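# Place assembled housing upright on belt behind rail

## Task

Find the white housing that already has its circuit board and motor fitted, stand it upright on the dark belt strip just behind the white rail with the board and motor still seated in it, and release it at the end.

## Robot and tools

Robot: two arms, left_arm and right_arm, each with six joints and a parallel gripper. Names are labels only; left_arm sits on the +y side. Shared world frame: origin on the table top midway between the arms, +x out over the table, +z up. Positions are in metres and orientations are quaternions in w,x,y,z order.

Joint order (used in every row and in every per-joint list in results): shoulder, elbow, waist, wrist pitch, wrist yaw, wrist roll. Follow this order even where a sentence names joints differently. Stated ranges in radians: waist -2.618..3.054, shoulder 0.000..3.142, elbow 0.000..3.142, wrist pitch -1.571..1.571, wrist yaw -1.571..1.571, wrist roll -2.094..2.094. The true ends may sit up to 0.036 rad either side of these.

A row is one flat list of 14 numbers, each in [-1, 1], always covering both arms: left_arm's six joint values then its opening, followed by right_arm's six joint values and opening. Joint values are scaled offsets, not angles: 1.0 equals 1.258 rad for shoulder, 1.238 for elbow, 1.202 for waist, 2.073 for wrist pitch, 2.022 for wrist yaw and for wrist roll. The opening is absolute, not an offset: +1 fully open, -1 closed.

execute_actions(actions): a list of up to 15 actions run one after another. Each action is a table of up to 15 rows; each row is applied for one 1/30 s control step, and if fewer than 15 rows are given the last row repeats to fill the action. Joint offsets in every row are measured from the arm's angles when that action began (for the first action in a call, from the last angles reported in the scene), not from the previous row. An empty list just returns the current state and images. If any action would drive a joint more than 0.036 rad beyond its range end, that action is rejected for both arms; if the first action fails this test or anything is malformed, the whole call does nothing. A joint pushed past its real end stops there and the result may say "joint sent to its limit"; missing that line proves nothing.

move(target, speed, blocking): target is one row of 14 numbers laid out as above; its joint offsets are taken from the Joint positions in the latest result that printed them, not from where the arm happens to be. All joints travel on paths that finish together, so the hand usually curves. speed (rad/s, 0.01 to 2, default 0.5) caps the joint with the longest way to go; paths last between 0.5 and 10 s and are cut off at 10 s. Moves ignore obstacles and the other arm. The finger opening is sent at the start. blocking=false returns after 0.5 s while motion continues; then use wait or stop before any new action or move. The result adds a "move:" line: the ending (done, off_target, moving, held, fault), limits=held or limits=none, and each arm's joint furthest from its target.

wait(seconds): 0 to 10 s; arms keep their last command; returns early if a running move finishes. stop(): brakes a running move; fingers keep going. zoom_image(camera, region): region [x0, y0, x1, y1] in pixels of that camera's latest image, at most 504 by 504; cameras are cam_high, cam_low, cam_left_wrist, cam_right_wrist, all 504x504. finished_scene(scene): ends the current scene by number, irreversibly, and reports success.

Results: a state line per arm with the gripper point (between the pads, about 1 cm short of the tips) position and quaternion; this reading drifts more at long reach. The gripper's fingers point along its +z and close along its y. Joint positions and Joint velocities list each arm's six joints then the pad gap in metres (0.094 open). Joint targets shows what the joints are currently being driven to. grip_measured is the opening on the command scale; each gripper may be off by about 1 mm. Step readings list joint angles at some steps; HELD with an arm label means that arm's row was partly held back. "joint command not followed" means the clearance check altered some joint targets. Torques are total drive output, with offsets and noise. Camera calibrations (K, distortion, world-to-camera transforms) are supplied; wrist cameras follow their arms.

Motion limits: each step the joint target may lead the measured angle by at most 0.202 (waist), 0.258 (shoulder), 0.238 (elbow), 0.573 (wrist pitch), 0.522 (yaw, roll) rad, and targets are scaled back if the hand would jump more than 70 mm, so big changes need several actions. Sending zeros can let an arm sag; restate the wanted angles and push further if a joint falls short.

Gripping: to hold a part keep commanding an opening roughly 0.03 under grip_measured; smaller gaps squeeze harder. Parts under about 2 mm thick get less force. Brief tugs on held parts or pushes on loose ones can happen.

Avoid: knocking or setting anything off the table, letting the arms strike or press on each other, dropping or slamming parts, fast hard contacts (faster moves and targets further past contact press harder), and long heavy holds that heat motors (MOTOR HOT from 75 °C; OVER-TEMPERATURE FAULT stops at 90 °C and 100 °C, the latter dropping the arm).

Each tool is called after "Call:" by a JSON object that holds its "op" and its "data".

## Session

Call:
{"op": "execute_actions", "data": {"actions": []}}

Scene clock: 0.00 s.
left_arm: end_effector_position=(+0.5765, +0.4731, +0.1830) grip_measured=+1.000 end_effector_quat_wxyz=(+0.232, +0.021, +0.887, +0.399) | right_arm: end_effector_position=(+0.3611, -0.0962, +0.1332) grip_measured=+1.000 end_effector_quat_wxyz=(+0.374, -0.264, +0.889, +0.014)
Joint names: [shoulder, elbow, waist, wrist pitch, wrist yaw, wrist roll]
Joint positions: left_arm=[ 2.562  2.637 -0.135 -0.994 -0.765  0.331  0.094] | right_arm=[ 1.469  0.954  0.661 -0.303  0.167 -0.076  0.094]
Joint velocities: left_arm=[-0.012  0.002 -0.012 -0.037  0.007 -0.007  0.   ] | right_arm=[ 0.012 -0.027 -0.007 -0.007  0.037  0.081  0.   ]
Joint torques (N m, as the arm reports them, + toward a larger angle): no reading
Joint targets: left_arm=[2.547 2.647 -0.135 -0.990 -0.773 0.326] | right_arm=[1.462 0.960 0.661 -0.304 0.168 -0.075]
camera_calibration (this result's frames):
cam_left_wrist: T_world_to_cam=[[0.29756, -0.688616, -0.661261, 0.279458], [-0.862262, -0.491178, 0.123489, 0.709083], [-0.409833, 0.533434, -0.739922, 0.237447], [0, 0, 0, 1]] pos_world=[0.625573, 0.414062, 0.272923]
cam_right_wrist: T_world_to_cam=[[0.469566, -0.851914, 0.231841, -0.285389], [-0.764215, -0.523681, -0.376476, 0.310402], [0.442136, -0.000395717, -0.896948, 0.0619511], [0, 0, 0, 1]] pos_world=[0.343832, -0.080551, 0.238591]

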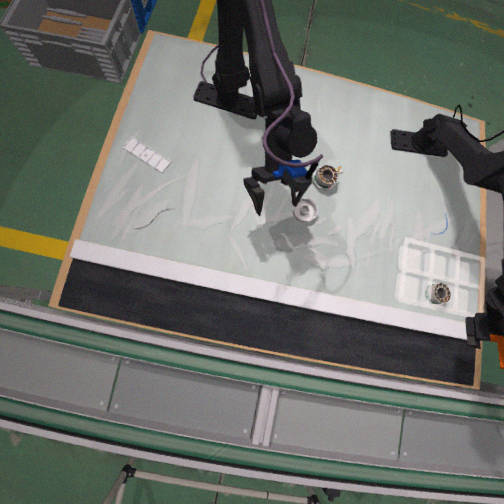

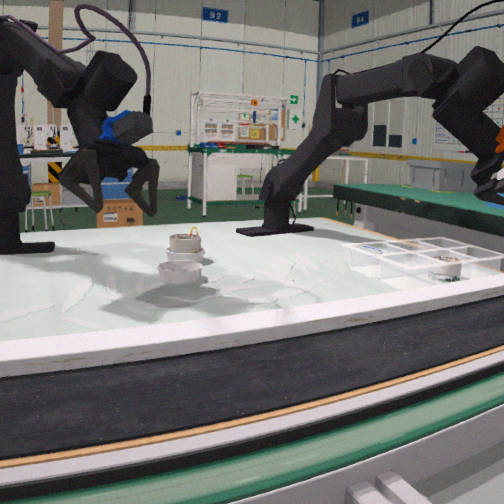

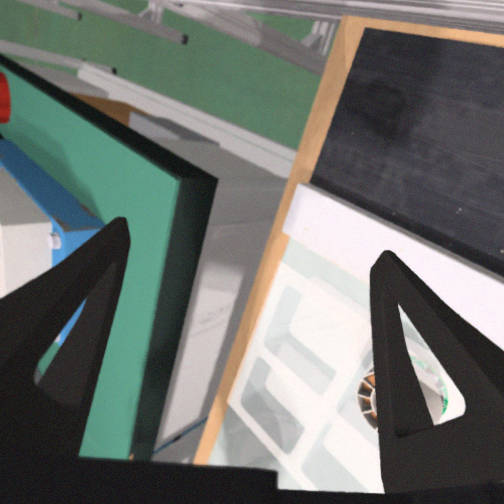

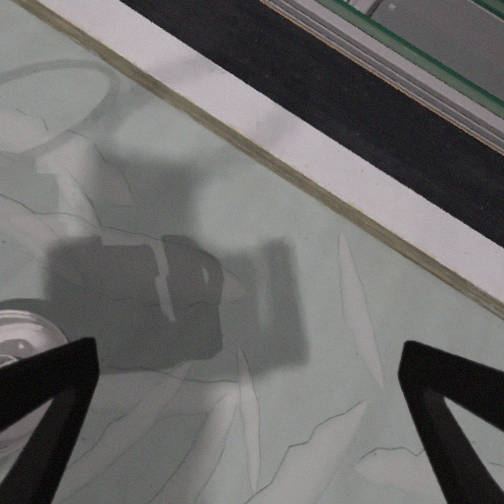

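Call:
{"op": "move", "data": {"target": [-0.6,-0.6,0.1,0,0,0,1,-0.075,-0.235,0.385,0.165,-0.088,0.042,1], "speed": 0.7}}

Scene clock: 6.53 s.
left_arm: end_effector_position=(+0.4042, +0.5204, +0.2994) grip_measured=+1.000 end_effector_quat_wxyz=(+0.216, -0.031, +0.886, +0.410) | right_arm: end_effector_position=(+0.2057, +0.0423, +0.1006) grip_measured=+1.000 end_effector_quat_wxyz=(+0.367, -0.444, +0.791, +0.207)
Joint names: [shoulder, elbow, waist, wrist pitch, wrist yaw, wrist roll]
Joint positions: left_arm=[ 1.819  1.91  -0.021 -0.996 -0.758  0.332  0.094] | right_arm=[ 1.398  0.672  1.116  0.025 -0.004 -0.001  0.094]
Joint velocities: left_arm=[-0.007 -0.007  0.007  0.066 -0.007 -0.037  0.   ] | right_arm=[ 0.002  0.012  0.007 -0.081 -0.051 -0.007  0.   ]
Joint torques (N m, as the arm reports them, + toward a larger angle): left_arm=[-9.36  4.85  0.43  1.29 -0.37 -0.03] | right_arm=[-7.85  6.76  0.6   1.79 -0.08  0.12]
Joint targets: left_arm=[1.808 1.894 -0.015 -0.994 -0.765 0.331] | right_arm=[1.374 0.663 1.124 0.039 -0.011 0.009]
move: off_target (right_arm); limits=none; left_arm: farthest joint: the elbow, 0.015 radians from its target (0.743 radians at the start); right_arm: farthest joint: the shoulder, 0.023 radians from its target (0.094 radians at the start)
camera_calibration (this result's frames):
cam_left_wrist: T_world_to_cam=[[0.380304, -0.654204, -0.653747, 0.386616], [-0.804935, -0.582233, 0.114386, 0.596238], [-0.455465, 0.482723, -0.748018, 0.274959], [0, 0, 0, 1]] pos_world=[0.458135, 0.467346, 0.390221]
cam_right_wrist: T_world_to_cam=[[0.847374, -0.527912, 0.0571539, -0.160692], [-0.436347, -0.753619, -0.491589, 0.205771], [0.302588, 0.391621, -0.86895, 0.110769], [0, 0, 0, 1]] pos_world=[0.192436, 0.0268623, 0.206592]

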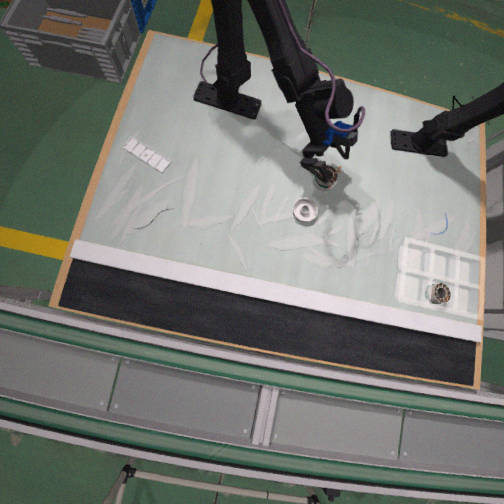

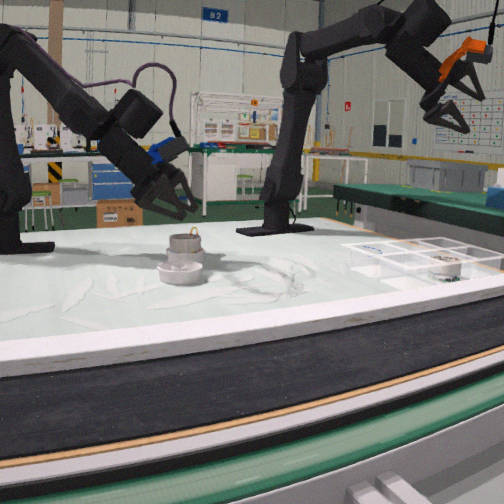

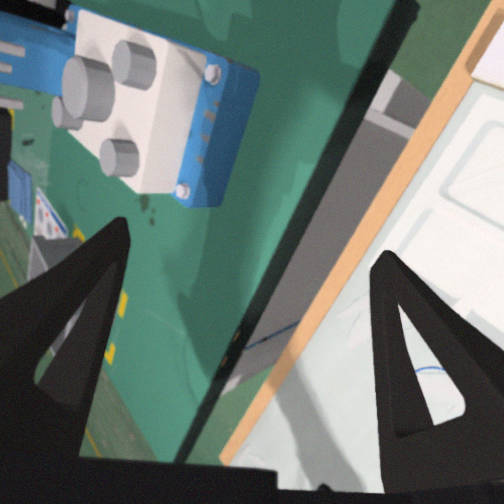

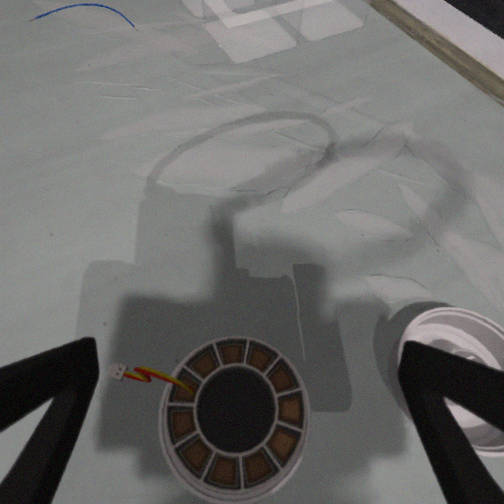

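Call:
{"op": "move", "data": {"target": [0,0,0,0,0,0,1,0.102,-0.102,0.014,0.121,0,0,0.85], "speed": 0.3}}

Scene clock: 21.73 s.
left_arm: end_effector_position=(+0.4043, +0.5202, +0.2992) grip_measured=+1.000 end_effector_quat_wxyz=(+0.216, -0.030, +0.886, +0.409) | right_arm: end_effector_position=(+0.2021, +0.0411, +0.0542) grip_measured=+0.852 end_effector_quat_wxyz=(+0.365, -0.447, +0.790, +0.208)
Joint names: [shoulder, elbow, waist, wrist pitch, wrist yaw, wrist roll]
Joint positions: left_arm=[ 1.819  1.91  -0.021 -0.996 -0.756  0.332  0.094] | right_arm=[ 1.518  0.554  1.122  0.261 -0.004 -0.001  0.087]
Joint velocities: left_arm=[ 0.007 -0.017 -0.017  0.007 -0.007 -0.037  0.   ] | right_arm=[-0.002  0.002  0.002 -0.066 -0.022 -0.022 -0.   ]
Joint torques (N m, as the arm reports them, + toward a larger angle): left_arm=[-8.56  5.92  0.03  1.26 -0.31 -0.02] | right_arm=[-5.62  5.95  0.79  1.81 -0.01  0.  ]
Joint targets: left_arm=[1.819 1.910 -0.021 -0.996 -0.758 0.332] | right_arm=[1.526 0.545 1.133 0.275 -0.004 -0.001]
move: done; limits=none; left_arm: farthest joint: the wrist yaw, 0.002 radians from its target (0.000 radians at the start); right_arm: farthest joint: the wrist pitch, 0.015 radians from its target (0.251 radians at the start)
camera_calibration (this result's frames):
cam_left_wrist: T_world_to_cam=[[0.379787, -0.65534, -0.65291, 0.386897], [-0.805501, -0.581338, 0.114956, 0.595854], [-0.454897, 0.482261, -0.748661, 0.275203], [0, 0, 0, 1]] pos_world=[0.458211, 0.467222, 0.390146]
cam_right_wrist: T_world_to_cam=[[0.850659, -0.5226, 0.0571745, -0.156606], [-0.432416, -0.757389, -0.489263, 0.179731], [0.298992, 0.391472, -0.87026, 0.072867], [0, 0, 0, 1]] pos_world=[0.18915, 0.0257584, 0.160303]

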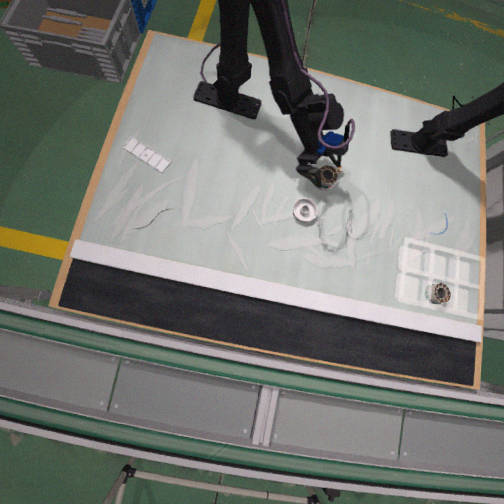

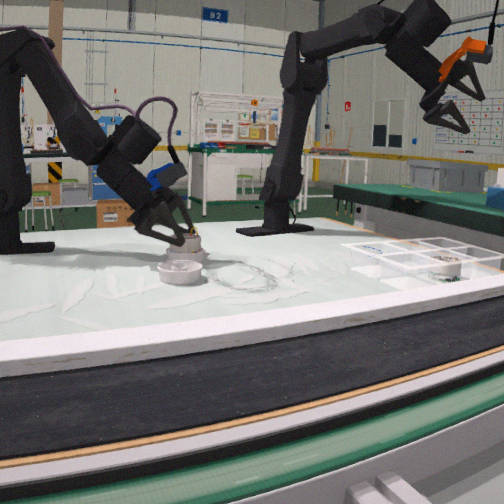

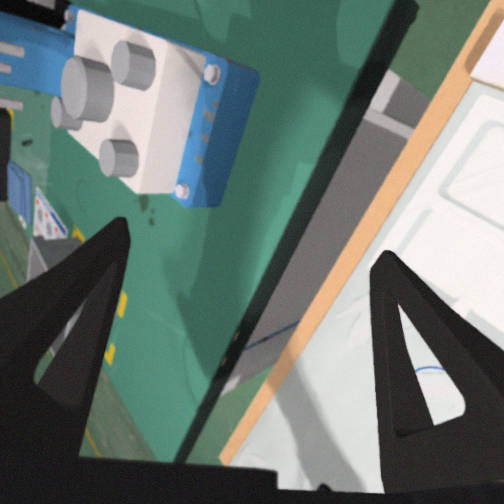

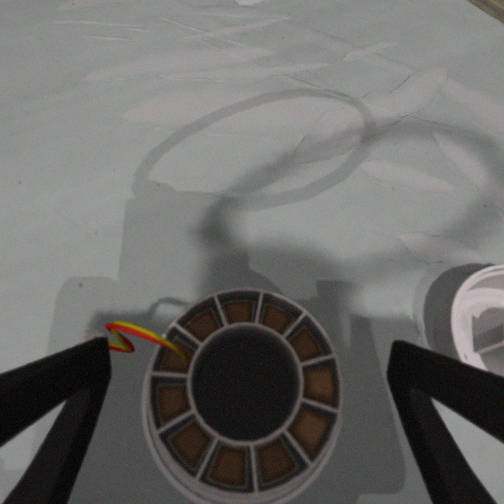

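Call:
{"op": "move", "data": {"target": [0,0,0,0,0,0,1,0.078,-0.079,0.009,0.095,0,0,0.8], "speed": 0.2}}

Scene clock: 26.23 s.
left_arm: end_effector_position=(+0.4044, +0.5200, +0.2991) grip_measured=+1.000 end_effector_quat_wxyz=(+0.216, -0.030, +0.886, +0.408) | right_arm: end_effector_position=(+0.1982, +0.0345, +0.0252) grip_measured=+0.802 end_effector_quat_wxyz=(+0.368, -0.446, +0.789, +0.209)
Joint names: [shoulder, elbow, waist, wrist pitch, wrist yaw, wrist roll]
Joint positions: left_arm=[ 1.819  1.91  -0.021 -0.996 -0.755  0.332  0.094] | right_arm=[ 1.607  0.467  1.122  0.443 -0.004 -0.001  0.085]
Joint velocities: left_arm=[-0.002 -0.007  0.007 -0.037  0.007 -0.066  0.   ] | right_arm=[-0.017 -0.032  0.002 -0.007 -0.11   0.022 -0.   ]
Joint torques (N m, as the arm reports them, + toward a larger angle): left_arm=[-8.55  5.93 -0.01  1.26 -0.31 -0.02] | right_arm=[-5.61  4.99  0.8   1.77 -0.01  0.  ]
Joint targets: left_arm=[1.819 1.910 -0.021 -0.996 -0.756 0.332] | right_arm=[1.617 0.456 1.133 0.458 -0.004 -0.001]
move: done; limits=none; left_arm: farthest joint: the wrist yaw, 0.001 radians from its target (0.000 radians at the start); right_arm: farthest joint: the wrist pitch, 0.015 radians from its target (0.197 radians at the start)
camera_calibration (this result's frames):
cam_left_wrist: T_world_to_cam=[[0.379268, -0.656475, -0.652071, 0.387178], [-0.806066, -0.580441, 0.115524, 0.59547], [-0.454328, 0.481797, -0.749305, 0.275447], [0, 0, 0, 1]] pos_world=[0.458287, 0.467098, 0.39007]
cam_right_wrist: T_world_to_cam=[[0.850467, -0.522917, 0.0571237, -0.154953], [-0.430766, -0.754658, -0.494906, 0.158558], [0.301904, 0.396295, -0.867067, 0.0505082], [0, 0, 0, 1]] pos_world=[0.184835, 0.0186128, 0.131117]

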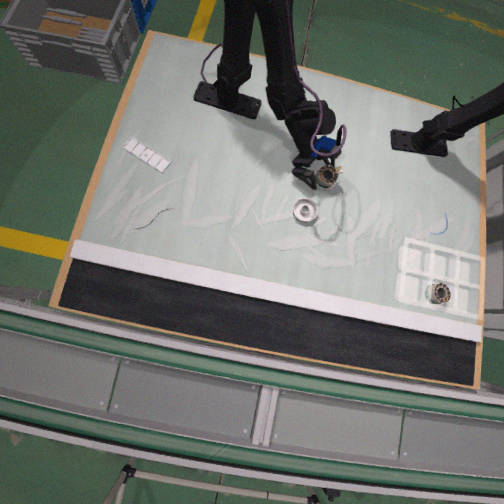

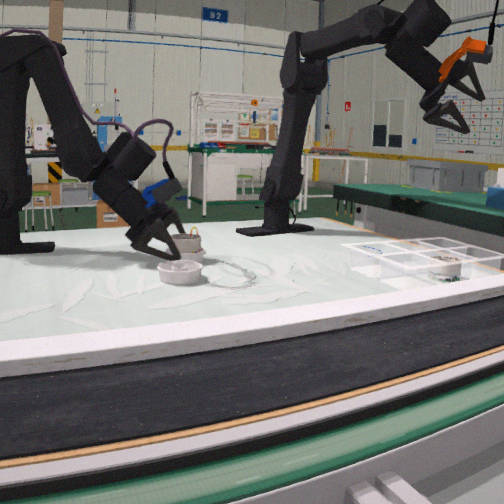

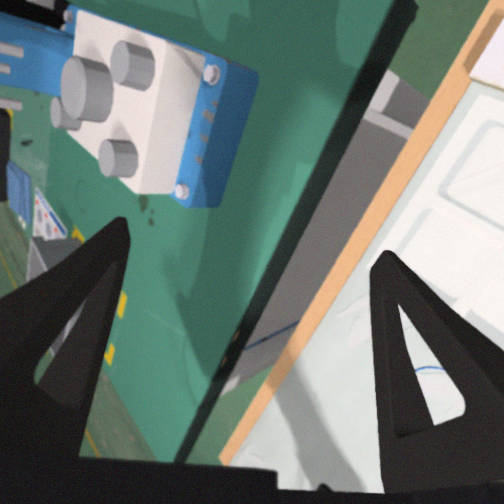

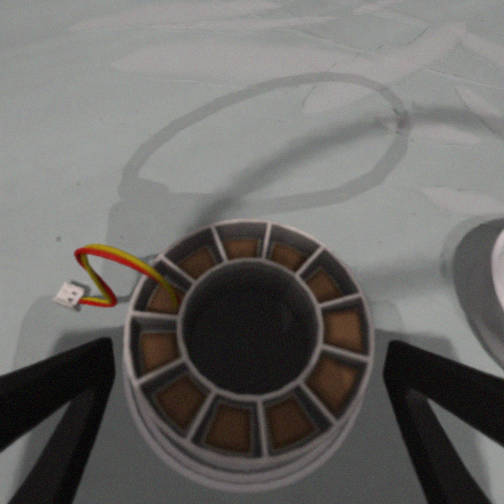

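Call:
{"op": "move", "data": {"target": [0,0,0,0,0,0,1,0.053,0.039,0.009,0.016,0,0,0.58], "speed": 0.1}}

Scene clock: 29.97 s.
left_arm: end_effector_position=(+0.4046, +0.5198, +0.2989) grip_measured=+1.000 end_effector_quat_wxyz=(+0.217, -0.030, +0.887, +0.408) | right_arm: end_effector_position=(+0.2020, +0.0410, +0.0182) grip_measured=+0.582 end_effector_quat_wxyz=(+0.364, -0.447, +0.790, +0.207)
Joint names: [shoulder, elbow, waist, wrist pitch, wrist yaw, wrist roll]
Joint positions: left_arm=[ 1.819  1.91  -0.021 -0.996 -0.753  0.332  0.094] | right_arm=[ 1.663  0.494  1.122  0.462 -0.004 -0.     0.074]
Joint velocities: left_arm=[-0.007  0.012 -0.002 -0.051  0.007  0.007  0.   ] | right_arm=[-0.002 -0.012 -0.007  0.081  0.022 -0.037 -0.001]
Joint torques (N m, as the arm reports them, + toward a larger angle): left_arm=[-8.57  5.91  0.03  1.28 -0.32 -0.02] | right_arm=[-5.85  7.75  0.8   1.79  0.   -0.01]
Joint targets: left_arm=[1.819 1.910 -0.021 -0.996 -0.755 0.332] | right_arm=[1.674 0.515 1.133 0.476 -0.004 -0.001]
move: off_target (right_arm); limits=none; left_arm: farthest joint: the wrist yaw, 0.002 radians from its target (0.000 radians at the start); right_arm: farthest joint: the elbow, 0.021 radians from its target (0.048 radians at the start)
camera_calibration (this result's frames):
cam_left_wrist: T_world_to_cam=[[0.378748, -0.657608, -0.651231, 0.387458], [-0.80663, -0.579544, 0.116092, 0.595085], [-0.45376, 0.481333, -0.749947, 0.275692], [0, 0, 0, 1]] pos_world=[0.458362, 0.466974, 0.389995]
cam_right_wrist: T_world_to_cam=[[0.850786, -0.522449, 0.0566578, -0.154503], [-0.433282, -0.758389, -0.486943, 0.162176], [0.297371, 0.389735, -0.871594, 0.0420101], [0, 0, 0, 1]] pos_world=[0.189224, 0.0259002, 0.12434]

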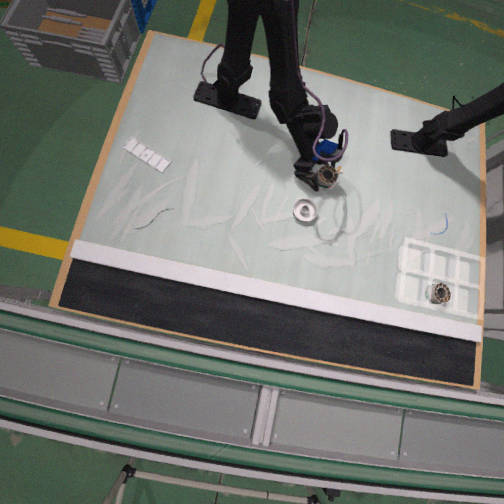

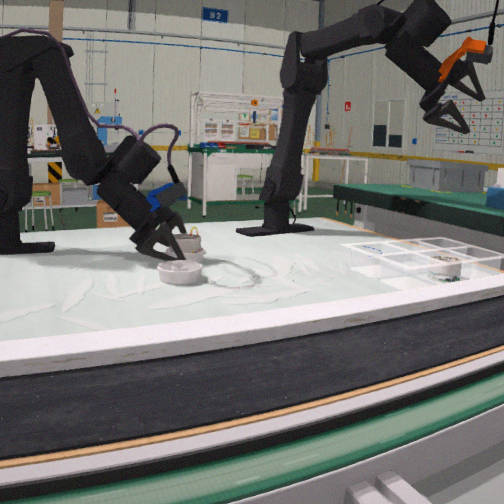

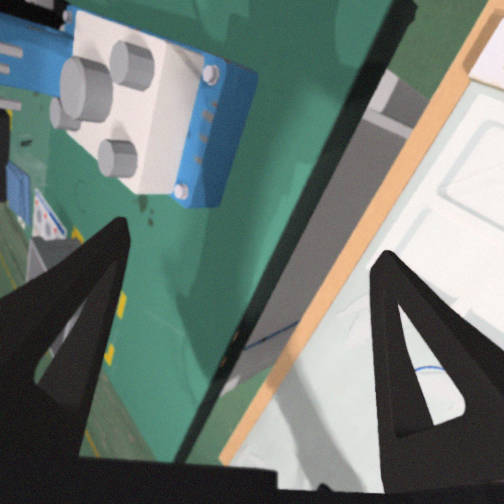

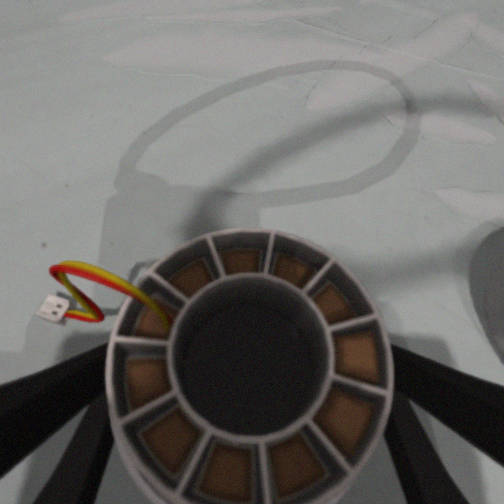

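Call:
{"op": "move", "data": {"target": [0,0,0,0,0,0,1,0.009,0.022,0.009,0.007,0,0,0.33]}}

Call:
{"op": "move", "data": {"target": [0,0,0,0,0,0,1,-0.08,0.36,0,-0.24,0,0,0.33], "speed": 0.35}}

Scene clock: 38.10 s.
left_arm: end_effector_position=(+0.4047, +0.5196, +0.2988) grip_measured=+1.000 end_effector_quat_wxyz=(+0.217, -0.030, +0.887, +0.407) | right_arm: end_effector_position=(+0.2020, +0.0410, +0.0182) grip_measured=+0.406 end_effector_quat_wxyz=(+0.364, -0.447, +0.790, +0.208)
Joint names: [shoulder, elbow, waist, wrist pitch, wrist yaw, wrist roll]
Joint positions: left_arm=[ 1.819  1.91  -0.021 -0.996 -0.752  0.332  0.094] | right_arm=[ 1.663  0.494  1.122  0.462 -0.005 -0.     0.066]
Joint velocities: left_arm=[ 0.002 -0.002  0.012 -0.007  0.007  0.022  0.   ] | right_arm=[-0.002 -0.002  0.002  0.051 -0.007 -0.022 -0.   ]
Joint torques (N m, as the arm reports them, + toward a larger angle): left_arm=[-8.59  5.98  0.06  1.27 -0.32 -0.03] | right_arm=[-5.85  8.35  0.8   1.79 -0.01  0.  ]
Joint targets: left_arm=[1.819 1.910 -0.021 -0.996 -0.753 0.332] | right_arm=[1.674 0.522 1.133 0.476 -0.004 -0.000]
move: off_target (right_arm); limits=none; left_arm: farthest joint: the wrist yaw, 0.001 radians from its target (0.000 radians at the start); right_arm: farthest joint: the elbow, 0.027 radians from its target (0.027 radians at the start)
camera_calibration (this result's frames):
cam_left_wrist: T_world_to_cam=[[0.378228, -0.658739, -0.65039, 0.387738], [-0.807193, -0.578645, 0.116658, 0.5947], [-0.453192, 0.480867, -0.750589, 0.275938], [0, 0, 0, 1]] pos_world=[0.458438, 0.466849, 0.38992]
cam_right_wrist: T_world_to_cam=[[0.85095, -0.522209, 0.0564105, -0.154473], [-0.433165, -0.758452, -0.486948, 0.162157], [0.297073, 0.389933, -0.871607, 0.0420663], [0, 0, 0, 1]] pos_world=[0.189193, 0.0259179, 0.124341]

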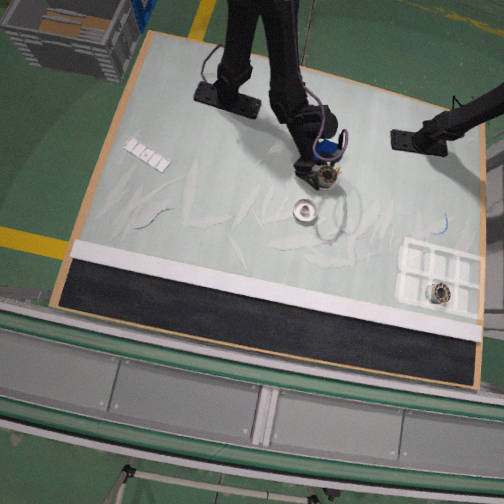

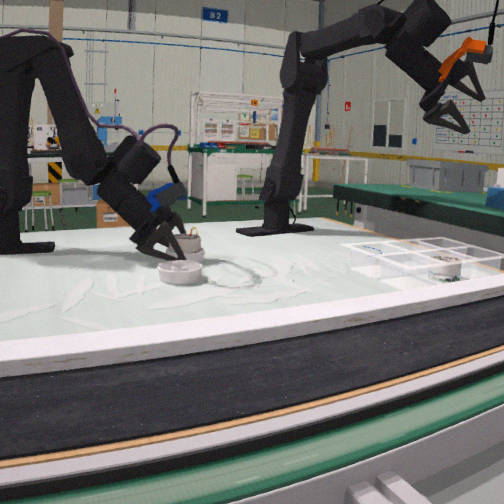

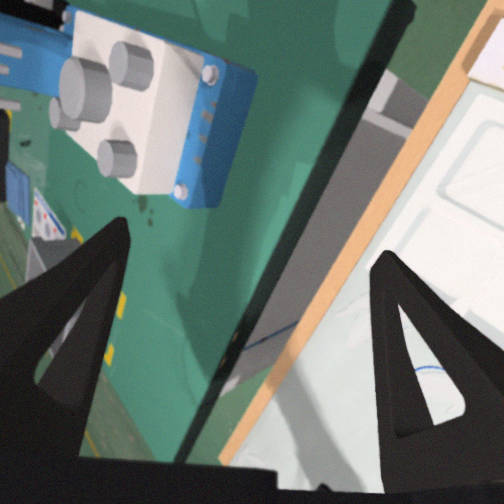

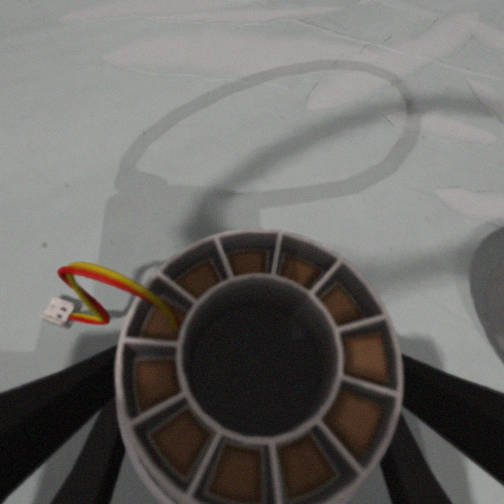

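Scene clock: 40.27 s.
left_arm: end_effector_position=(+0.4049, +0.5195, +0.2986) grip_measured=+1.000 end_effector_quat_wxyz=(+0.217, -0.029, +0.887, +0.406) | right_arm: end_effector_position=(+0.2314, +0.0898, +0.1149) grip_measured=+0.406 end_effector_quat_wxyz=(+0.362, -0.448, +0.791, +0.206)
Joint names: [shoulder, elbow, waist, wrist pitch, wrist yaw, wrist roll]
Joint positions: left_arm=[ 1.819  1.91  -0.021 -0.996 -0.75   0.332  0.094] | right_arm=[ 1.586  0.915  1.122 -0.041 -0.005 -0.     0.066]
Joint velocities: left_arm=[-0.027  0.002  0.007 -0.037  0.007  0.007  0.   ] | right_arm=[-0.002  0.012 -0.007 -0.007 -0.007  0.051 -0.   ]
Joint torques (N m, as the arm reports them, + toward a larger angle): left_arm=[-8.59  5.91  0.03  1.28 -0.31 -0.03] | right_arm=[-9.95 10.06  0.03  1.66 -0.01  0.  ]
Joint targets: left_arm=[1.819 1.910 -0.021 -0.996 -0.752 0.332] | right_arm=[1.562 0.940 1.122 -0.036 -0.005 -0.000]
move: off_target (right_arm); limits=none; left_arm: farthest joint: the wrist yaw, 0.002 radians from its target (0.000 radians at the start); right_arm: farthest joint: the shoulder, 0.024 radians from its target (0.100 radians at the start)
camera_calibration (this result's frames):
cam_left_wrist: T_world_to_cam=[[0.377705, -0.659869, -0.649547, 0.388017], [-0.807756, -0.577745, 0.117223, 0.594315], [-0.452624, 0.4804, -0.75123, 0.276183], [0, 0, 0, 1]] pos_world=[0.458513, 0.466724, 0.389845]
cam_right_wrist: T_world_to_cam=[[0.851106, -0.521951, 0.056448, -0.159583], [-0.434503, -0.760668, -0.482278, 0.258938], [0.294663, 0.385942, -0.874198, 0.0997997], [0, 0, 0, 1]] pos_world=[0.218924, 0.0751546, 0.221133]

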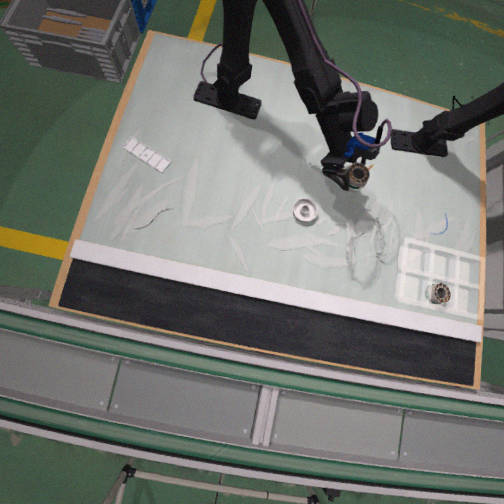

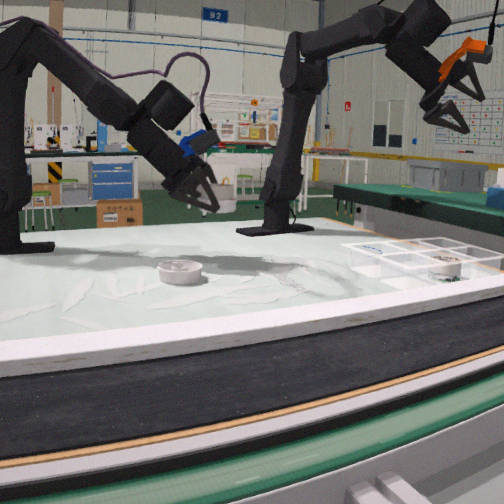

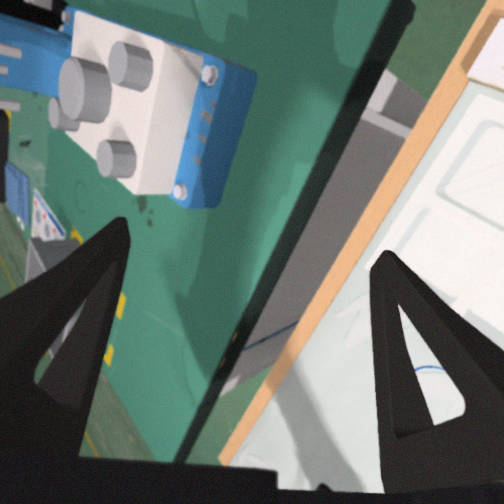

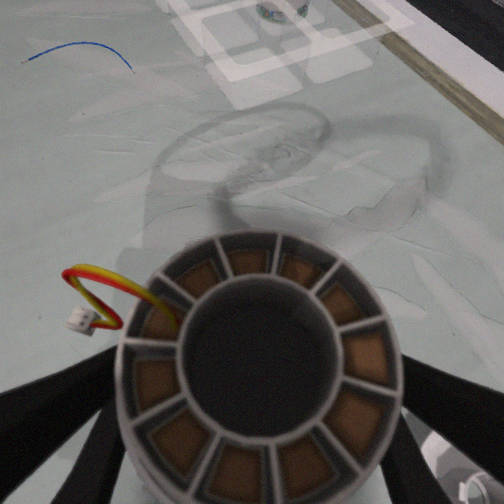

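Call:
{"op": "move", "data": {"target": [0,0,0,0,0,0,1,0.565,0.755,-0.705,-0.079,0,0,0.33], "speed": 0.45}}

Call:
{"op": "move", "data": {"target": [0,0,0,0,0,0,1,0.078,-0.048,0,0.097,0,0,0.33], "speed": 0.18}}

Scene clock: 47.57 s.
left_arm: end_effector_position=(+0.4050, +0.5193, +0.2985) grip_measured=+1.000 end_effector_quat_wxyz=(+0.217, -0.029, +0.887, +0.406) | right_arm: end_effector_position=(+0.6270, -0.1790, +0.0943) grip_measured=+0.406 end_effector_quat_wxyz=(+0.422, -0.079, +0.902, +0.037)
Joint names: [shoulder, elbow, waist, wrist pitch, wrist yaw, wrist roll]
Joint positions: left_arm=[ 1.819  1.91  -0.021 -0.996 -0.749  0.332  0.094] | right_arm=[ 2.303  1.817  0.267 -0.211 -0.001 -0.     0.066]
Joint velocities: left_arm=[-0.017  0.007 -0.027 -0.022 -0.007  0.037  0.   ] | right_arm=[ 0.002 -0.012 -0.002  0.081 -0.022  0.007  0.001]
Joint torques (N m, as the arm reports them, + toward a larger angle): left_arm=[-8.58  5.95  0.01  1.28 -0.3  -0.02] | right_arm=[-15.46  11.13   0.58   1.71  -0.04   0.  ]
Joint targets: left_arm=[1.819 1.910 -0.021 -0.996 -0.750 0.332] | right_arm=[2.297 1.850 0.274 -0.205 -0.005 -0.000]
move: off_target (right_arm); limits=none; left_arm: farthest joint: the wrist yaw, 0.001 radians from its target (0.000 radians at the start); right_arm: farthest joint: the elbow, 0.032 radians from its target (0.935 radians at the start)
camera_calibration (this result's frames):
cam_left_wrist: T_world_to_cam=[[0.377313, -0.660715, -0.648915, 0.388226], [-0.808178, -0.577069, 0.117646, 0.594027], [-0.452199, 0.480049, -0.751711, 0.276368], [0, 0, 0, 1]] pos_world=[0.458569, 0.466631, 0.389789]
cam_right_wrist: T_world_to_cam=[[0.161373, -0.985142, 0.0587761, -0.286121], [-0.851774, -0.169111, -0.495865, 0.585217], [0.498437, 0.0299555, -0.866408, -0.123228], [0, 0, 0, 1]] pos_world=[0.606067, -0.179211, 0.20024]

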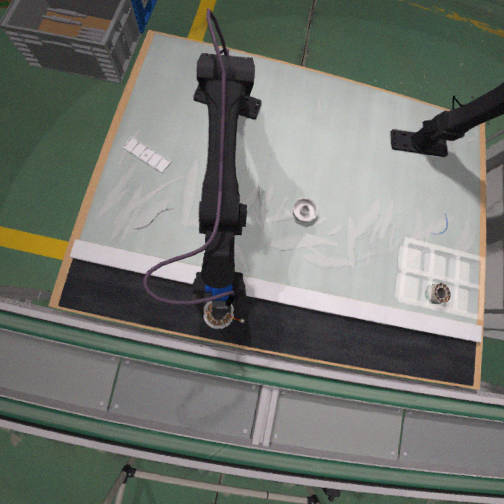

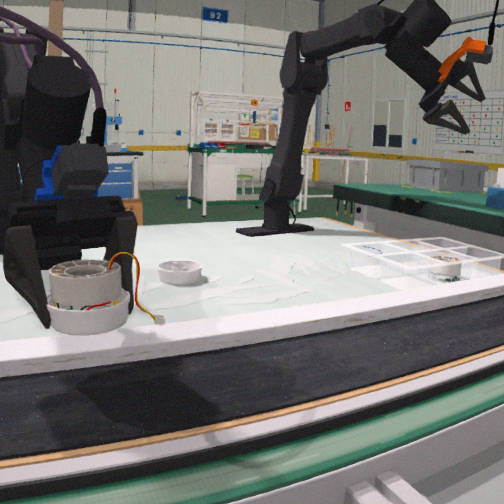

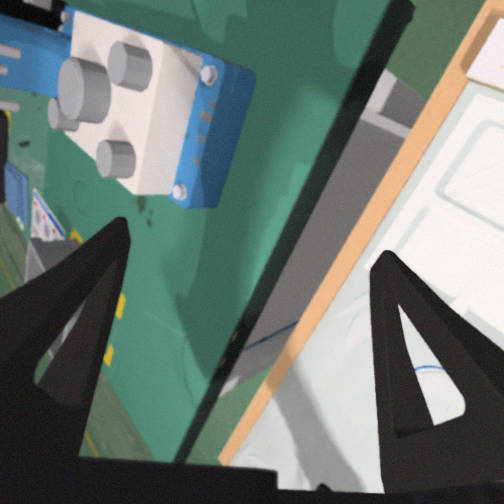

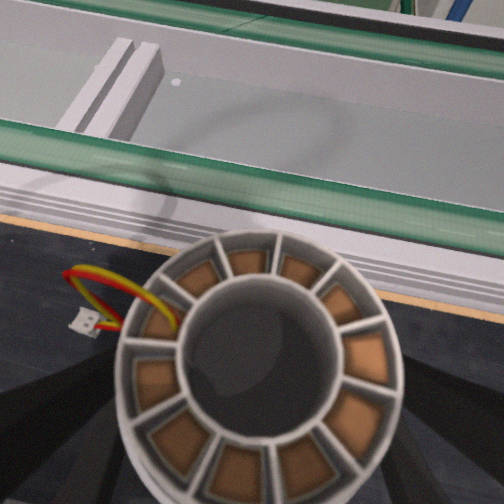

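Scene clock: 49.33 s.
left_arm: end_effector_position=(+0.4051, +0.5191, +0.2984) grip_measured=+1.000 end_effector_quat_wxyz=(+0.218, -0.029, +0.887, +0.405) | right_arm: end_effector_position=(+0.6332, -0.1780, +0.0358) grip_measured=+0.406 end_effector_quat_wxyz=(+0.422, -0.079, +0.903, +0.037)
Joint names: [shoulder, elbow, waist, wrist pitch, wrist yaw, wrist roll]
Joint positions: left_arm=[ 1.819  1.91  -0.021 -0.996 -0.747  0.332  0.094] | right_arm=[ 2.408  1.759  0.267 -0.049 -0.001 -0.     0.066]
Joint velocities: left_arm=[-0.012 -0.007 -0.002  0.022 -0.007  0.022  0.   ] | right_arm=[-0.007  0.012  0.002  0.037  0.022 -0.007 -0.001]
Joint torques (N m, as the arm reports them, + toward a larger angle): left_arm=[-8.56  5.94 -0.02  1.28 -0.31 -0.02] | right_arm=[-15.95   7.68   0.03   2.05   0.     0.  ]
Joint targets: left_arm=[1.819 1.910 -0.021 -0.996 -0.749 0.332] | right_arm=[2.401 1.758 0.267 -0.010 -0.001 -0.000]
move: off_target (right_arm); limits=none; left_arm: farthest joint: the wrist yaw, 0.002 radians from its target (0.000 radians at the start); right_arm: farthest joint: the wrist pitch, 0.039 radians from its target (0.201 radians at the start)
camera_calibration (this result's frames):
cam_left_wrist: T_world_to_cam=[[0.376789, -0.661843, -0.64807, 0.388503], [-0.808739, -0.576167, 0.118209, 0.593641], [-0.451632, 0.479579, -0.752351, 0.276614], [0, 0, 0, 1]] pos_world=[0.458645, 0.466506, 0.389714]
cam_right_wrist: T_world_to_cam=[[0.161418, -0.985134, 0.0587842, -0.282638], [-0.852147, -0.169177, -0.495203, 0.561844], [0.497786, 0.0298416, -0.866786, -0.176696], [0, 0, 0, 1]] pos_world=[0.612353, -0.178112, 0.141683]

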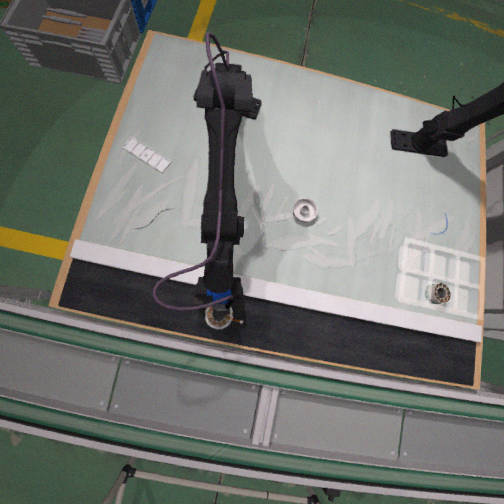

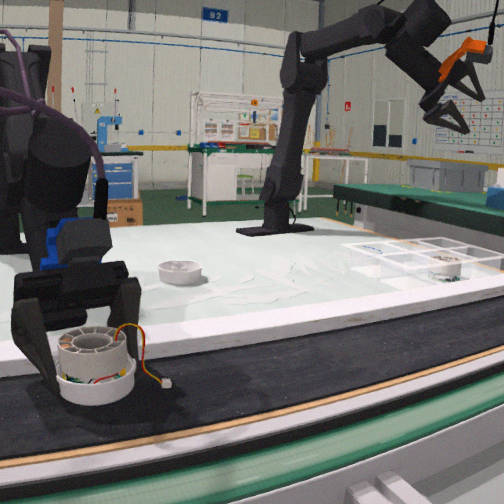

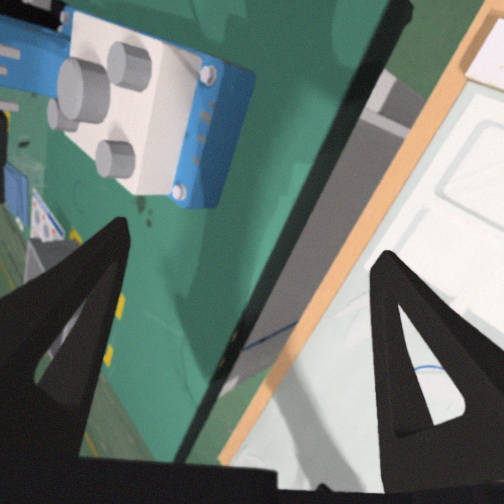

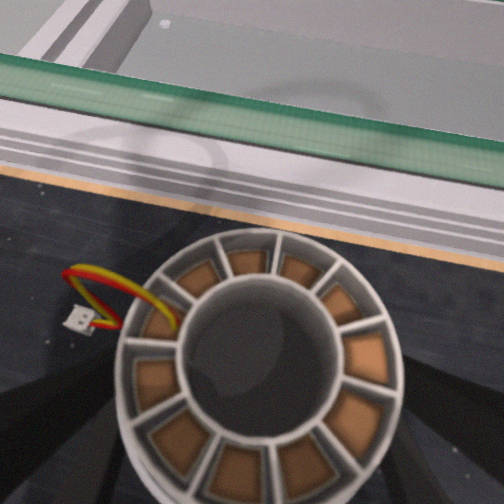

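Call:
{"op": "move", "data": {"target": [0,0,0,0,0,0,1,0.022,-0.02,0,0.04,0,0,0.33], "speed": 0.06}}

Scene clock: 53.53 s.
left_arm: end_effector_position=(+0.4052, +0.5190, +0.2982) grip_measured=+1.000 end_effector_quat_wxyz=(+0.218, -0.029, +0.888, +0.405) | right_arm: end_effector_position=(+0.6359, -0.1775, +0.0259) grip_measured=+0.406 end_effector_quat_wxyz=(+0.429, -0.078, +0.899, +0.038)
Joint names: [shoulder, elbow, waist, wrist pitch, wrist yaw, wrist roll]
Joint positions: left_arm=[ 1.819  1.91  -0.021 -0.996 -0.746  0.332  0.094] | right_arm=[ 2.431  1.745  0.267  0.006 -0.001 -0.     0.066]
Joint velocities: left_arm=[-0.007 -0.007  0.002 -0.007 -0.051 -0.022  0.   ] | right_arm=[-0.012 -0.002 -0.017 -0.037 -0.051 -0.037  0.   ]
Joint torques (N m, as the arm reports them, + toward a larger angle): left_arm=[-8.56  5.89  0.01  1.27 -0.3  -0.02] | right_arm=[-15.08   6.76   0.02   1.97  -0.01   0.  ]
Joint targets: left_arm=[1.819 1.910 -0.021 -0.996 -0.747 0.332] | right_arm=[2.435 1.735 0.267 0.034 -0.001 -0.000]
move: off_target (right_arm); limits=none; left_arm: farthest joint: the wrist yaw, 0.001 radians from its target (0.000 radians at the start); right_arm: farthest joint: the wrist pitch, 0.028 radians from its target (0.082 radians at the start)
camera_calibration (this result's frames):
cam_left_wrist: T_world_to_cam=[[0.376264, -0.662968, -0.647224, 0.38878], [-0.809299, -0.575263, 0.118771, 0.593255], [-0.451065, 0.479109, -0.752991, 0.276861], [0, 0, 0, 1]] pos_world=[0.45872, 0.466381, 0.38964]
cam_right_wrist: T_world_to_cam=[[0.160425, -0.985307, 0.0585933, -0.281425], [-0.843647, -0.167691, -0.510039, 0.554661], [0.512371, 0.032391, -0.858153, -0.195647], [0, 0, 0, 1]] pos_world=[0.61333, -0.177942, 0.131493]

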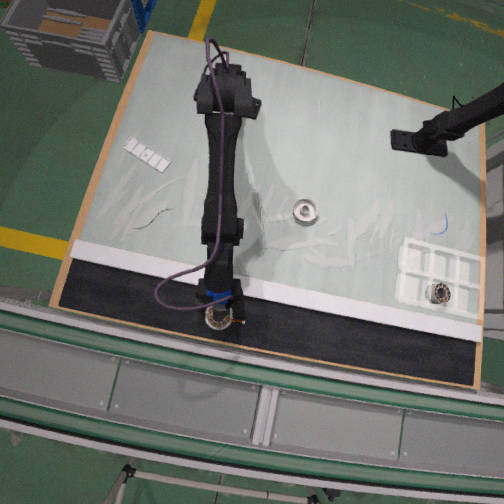

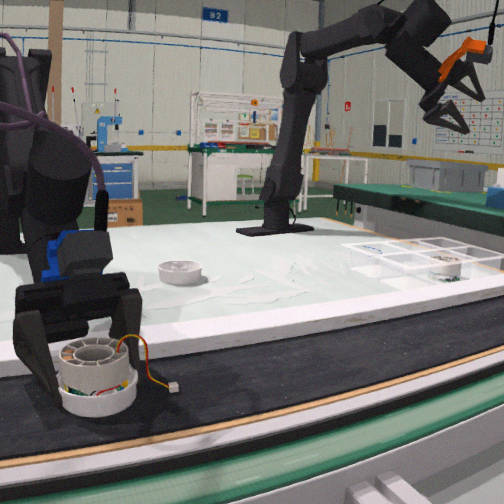

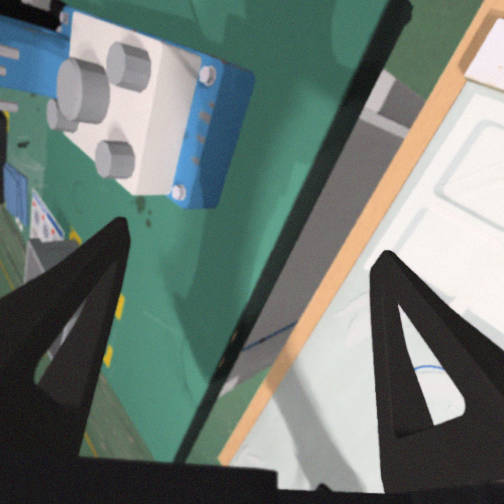

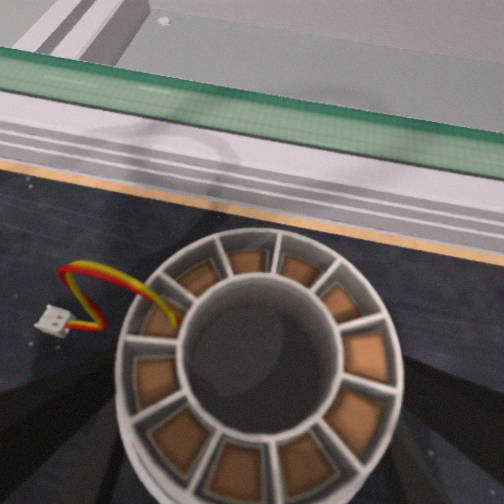

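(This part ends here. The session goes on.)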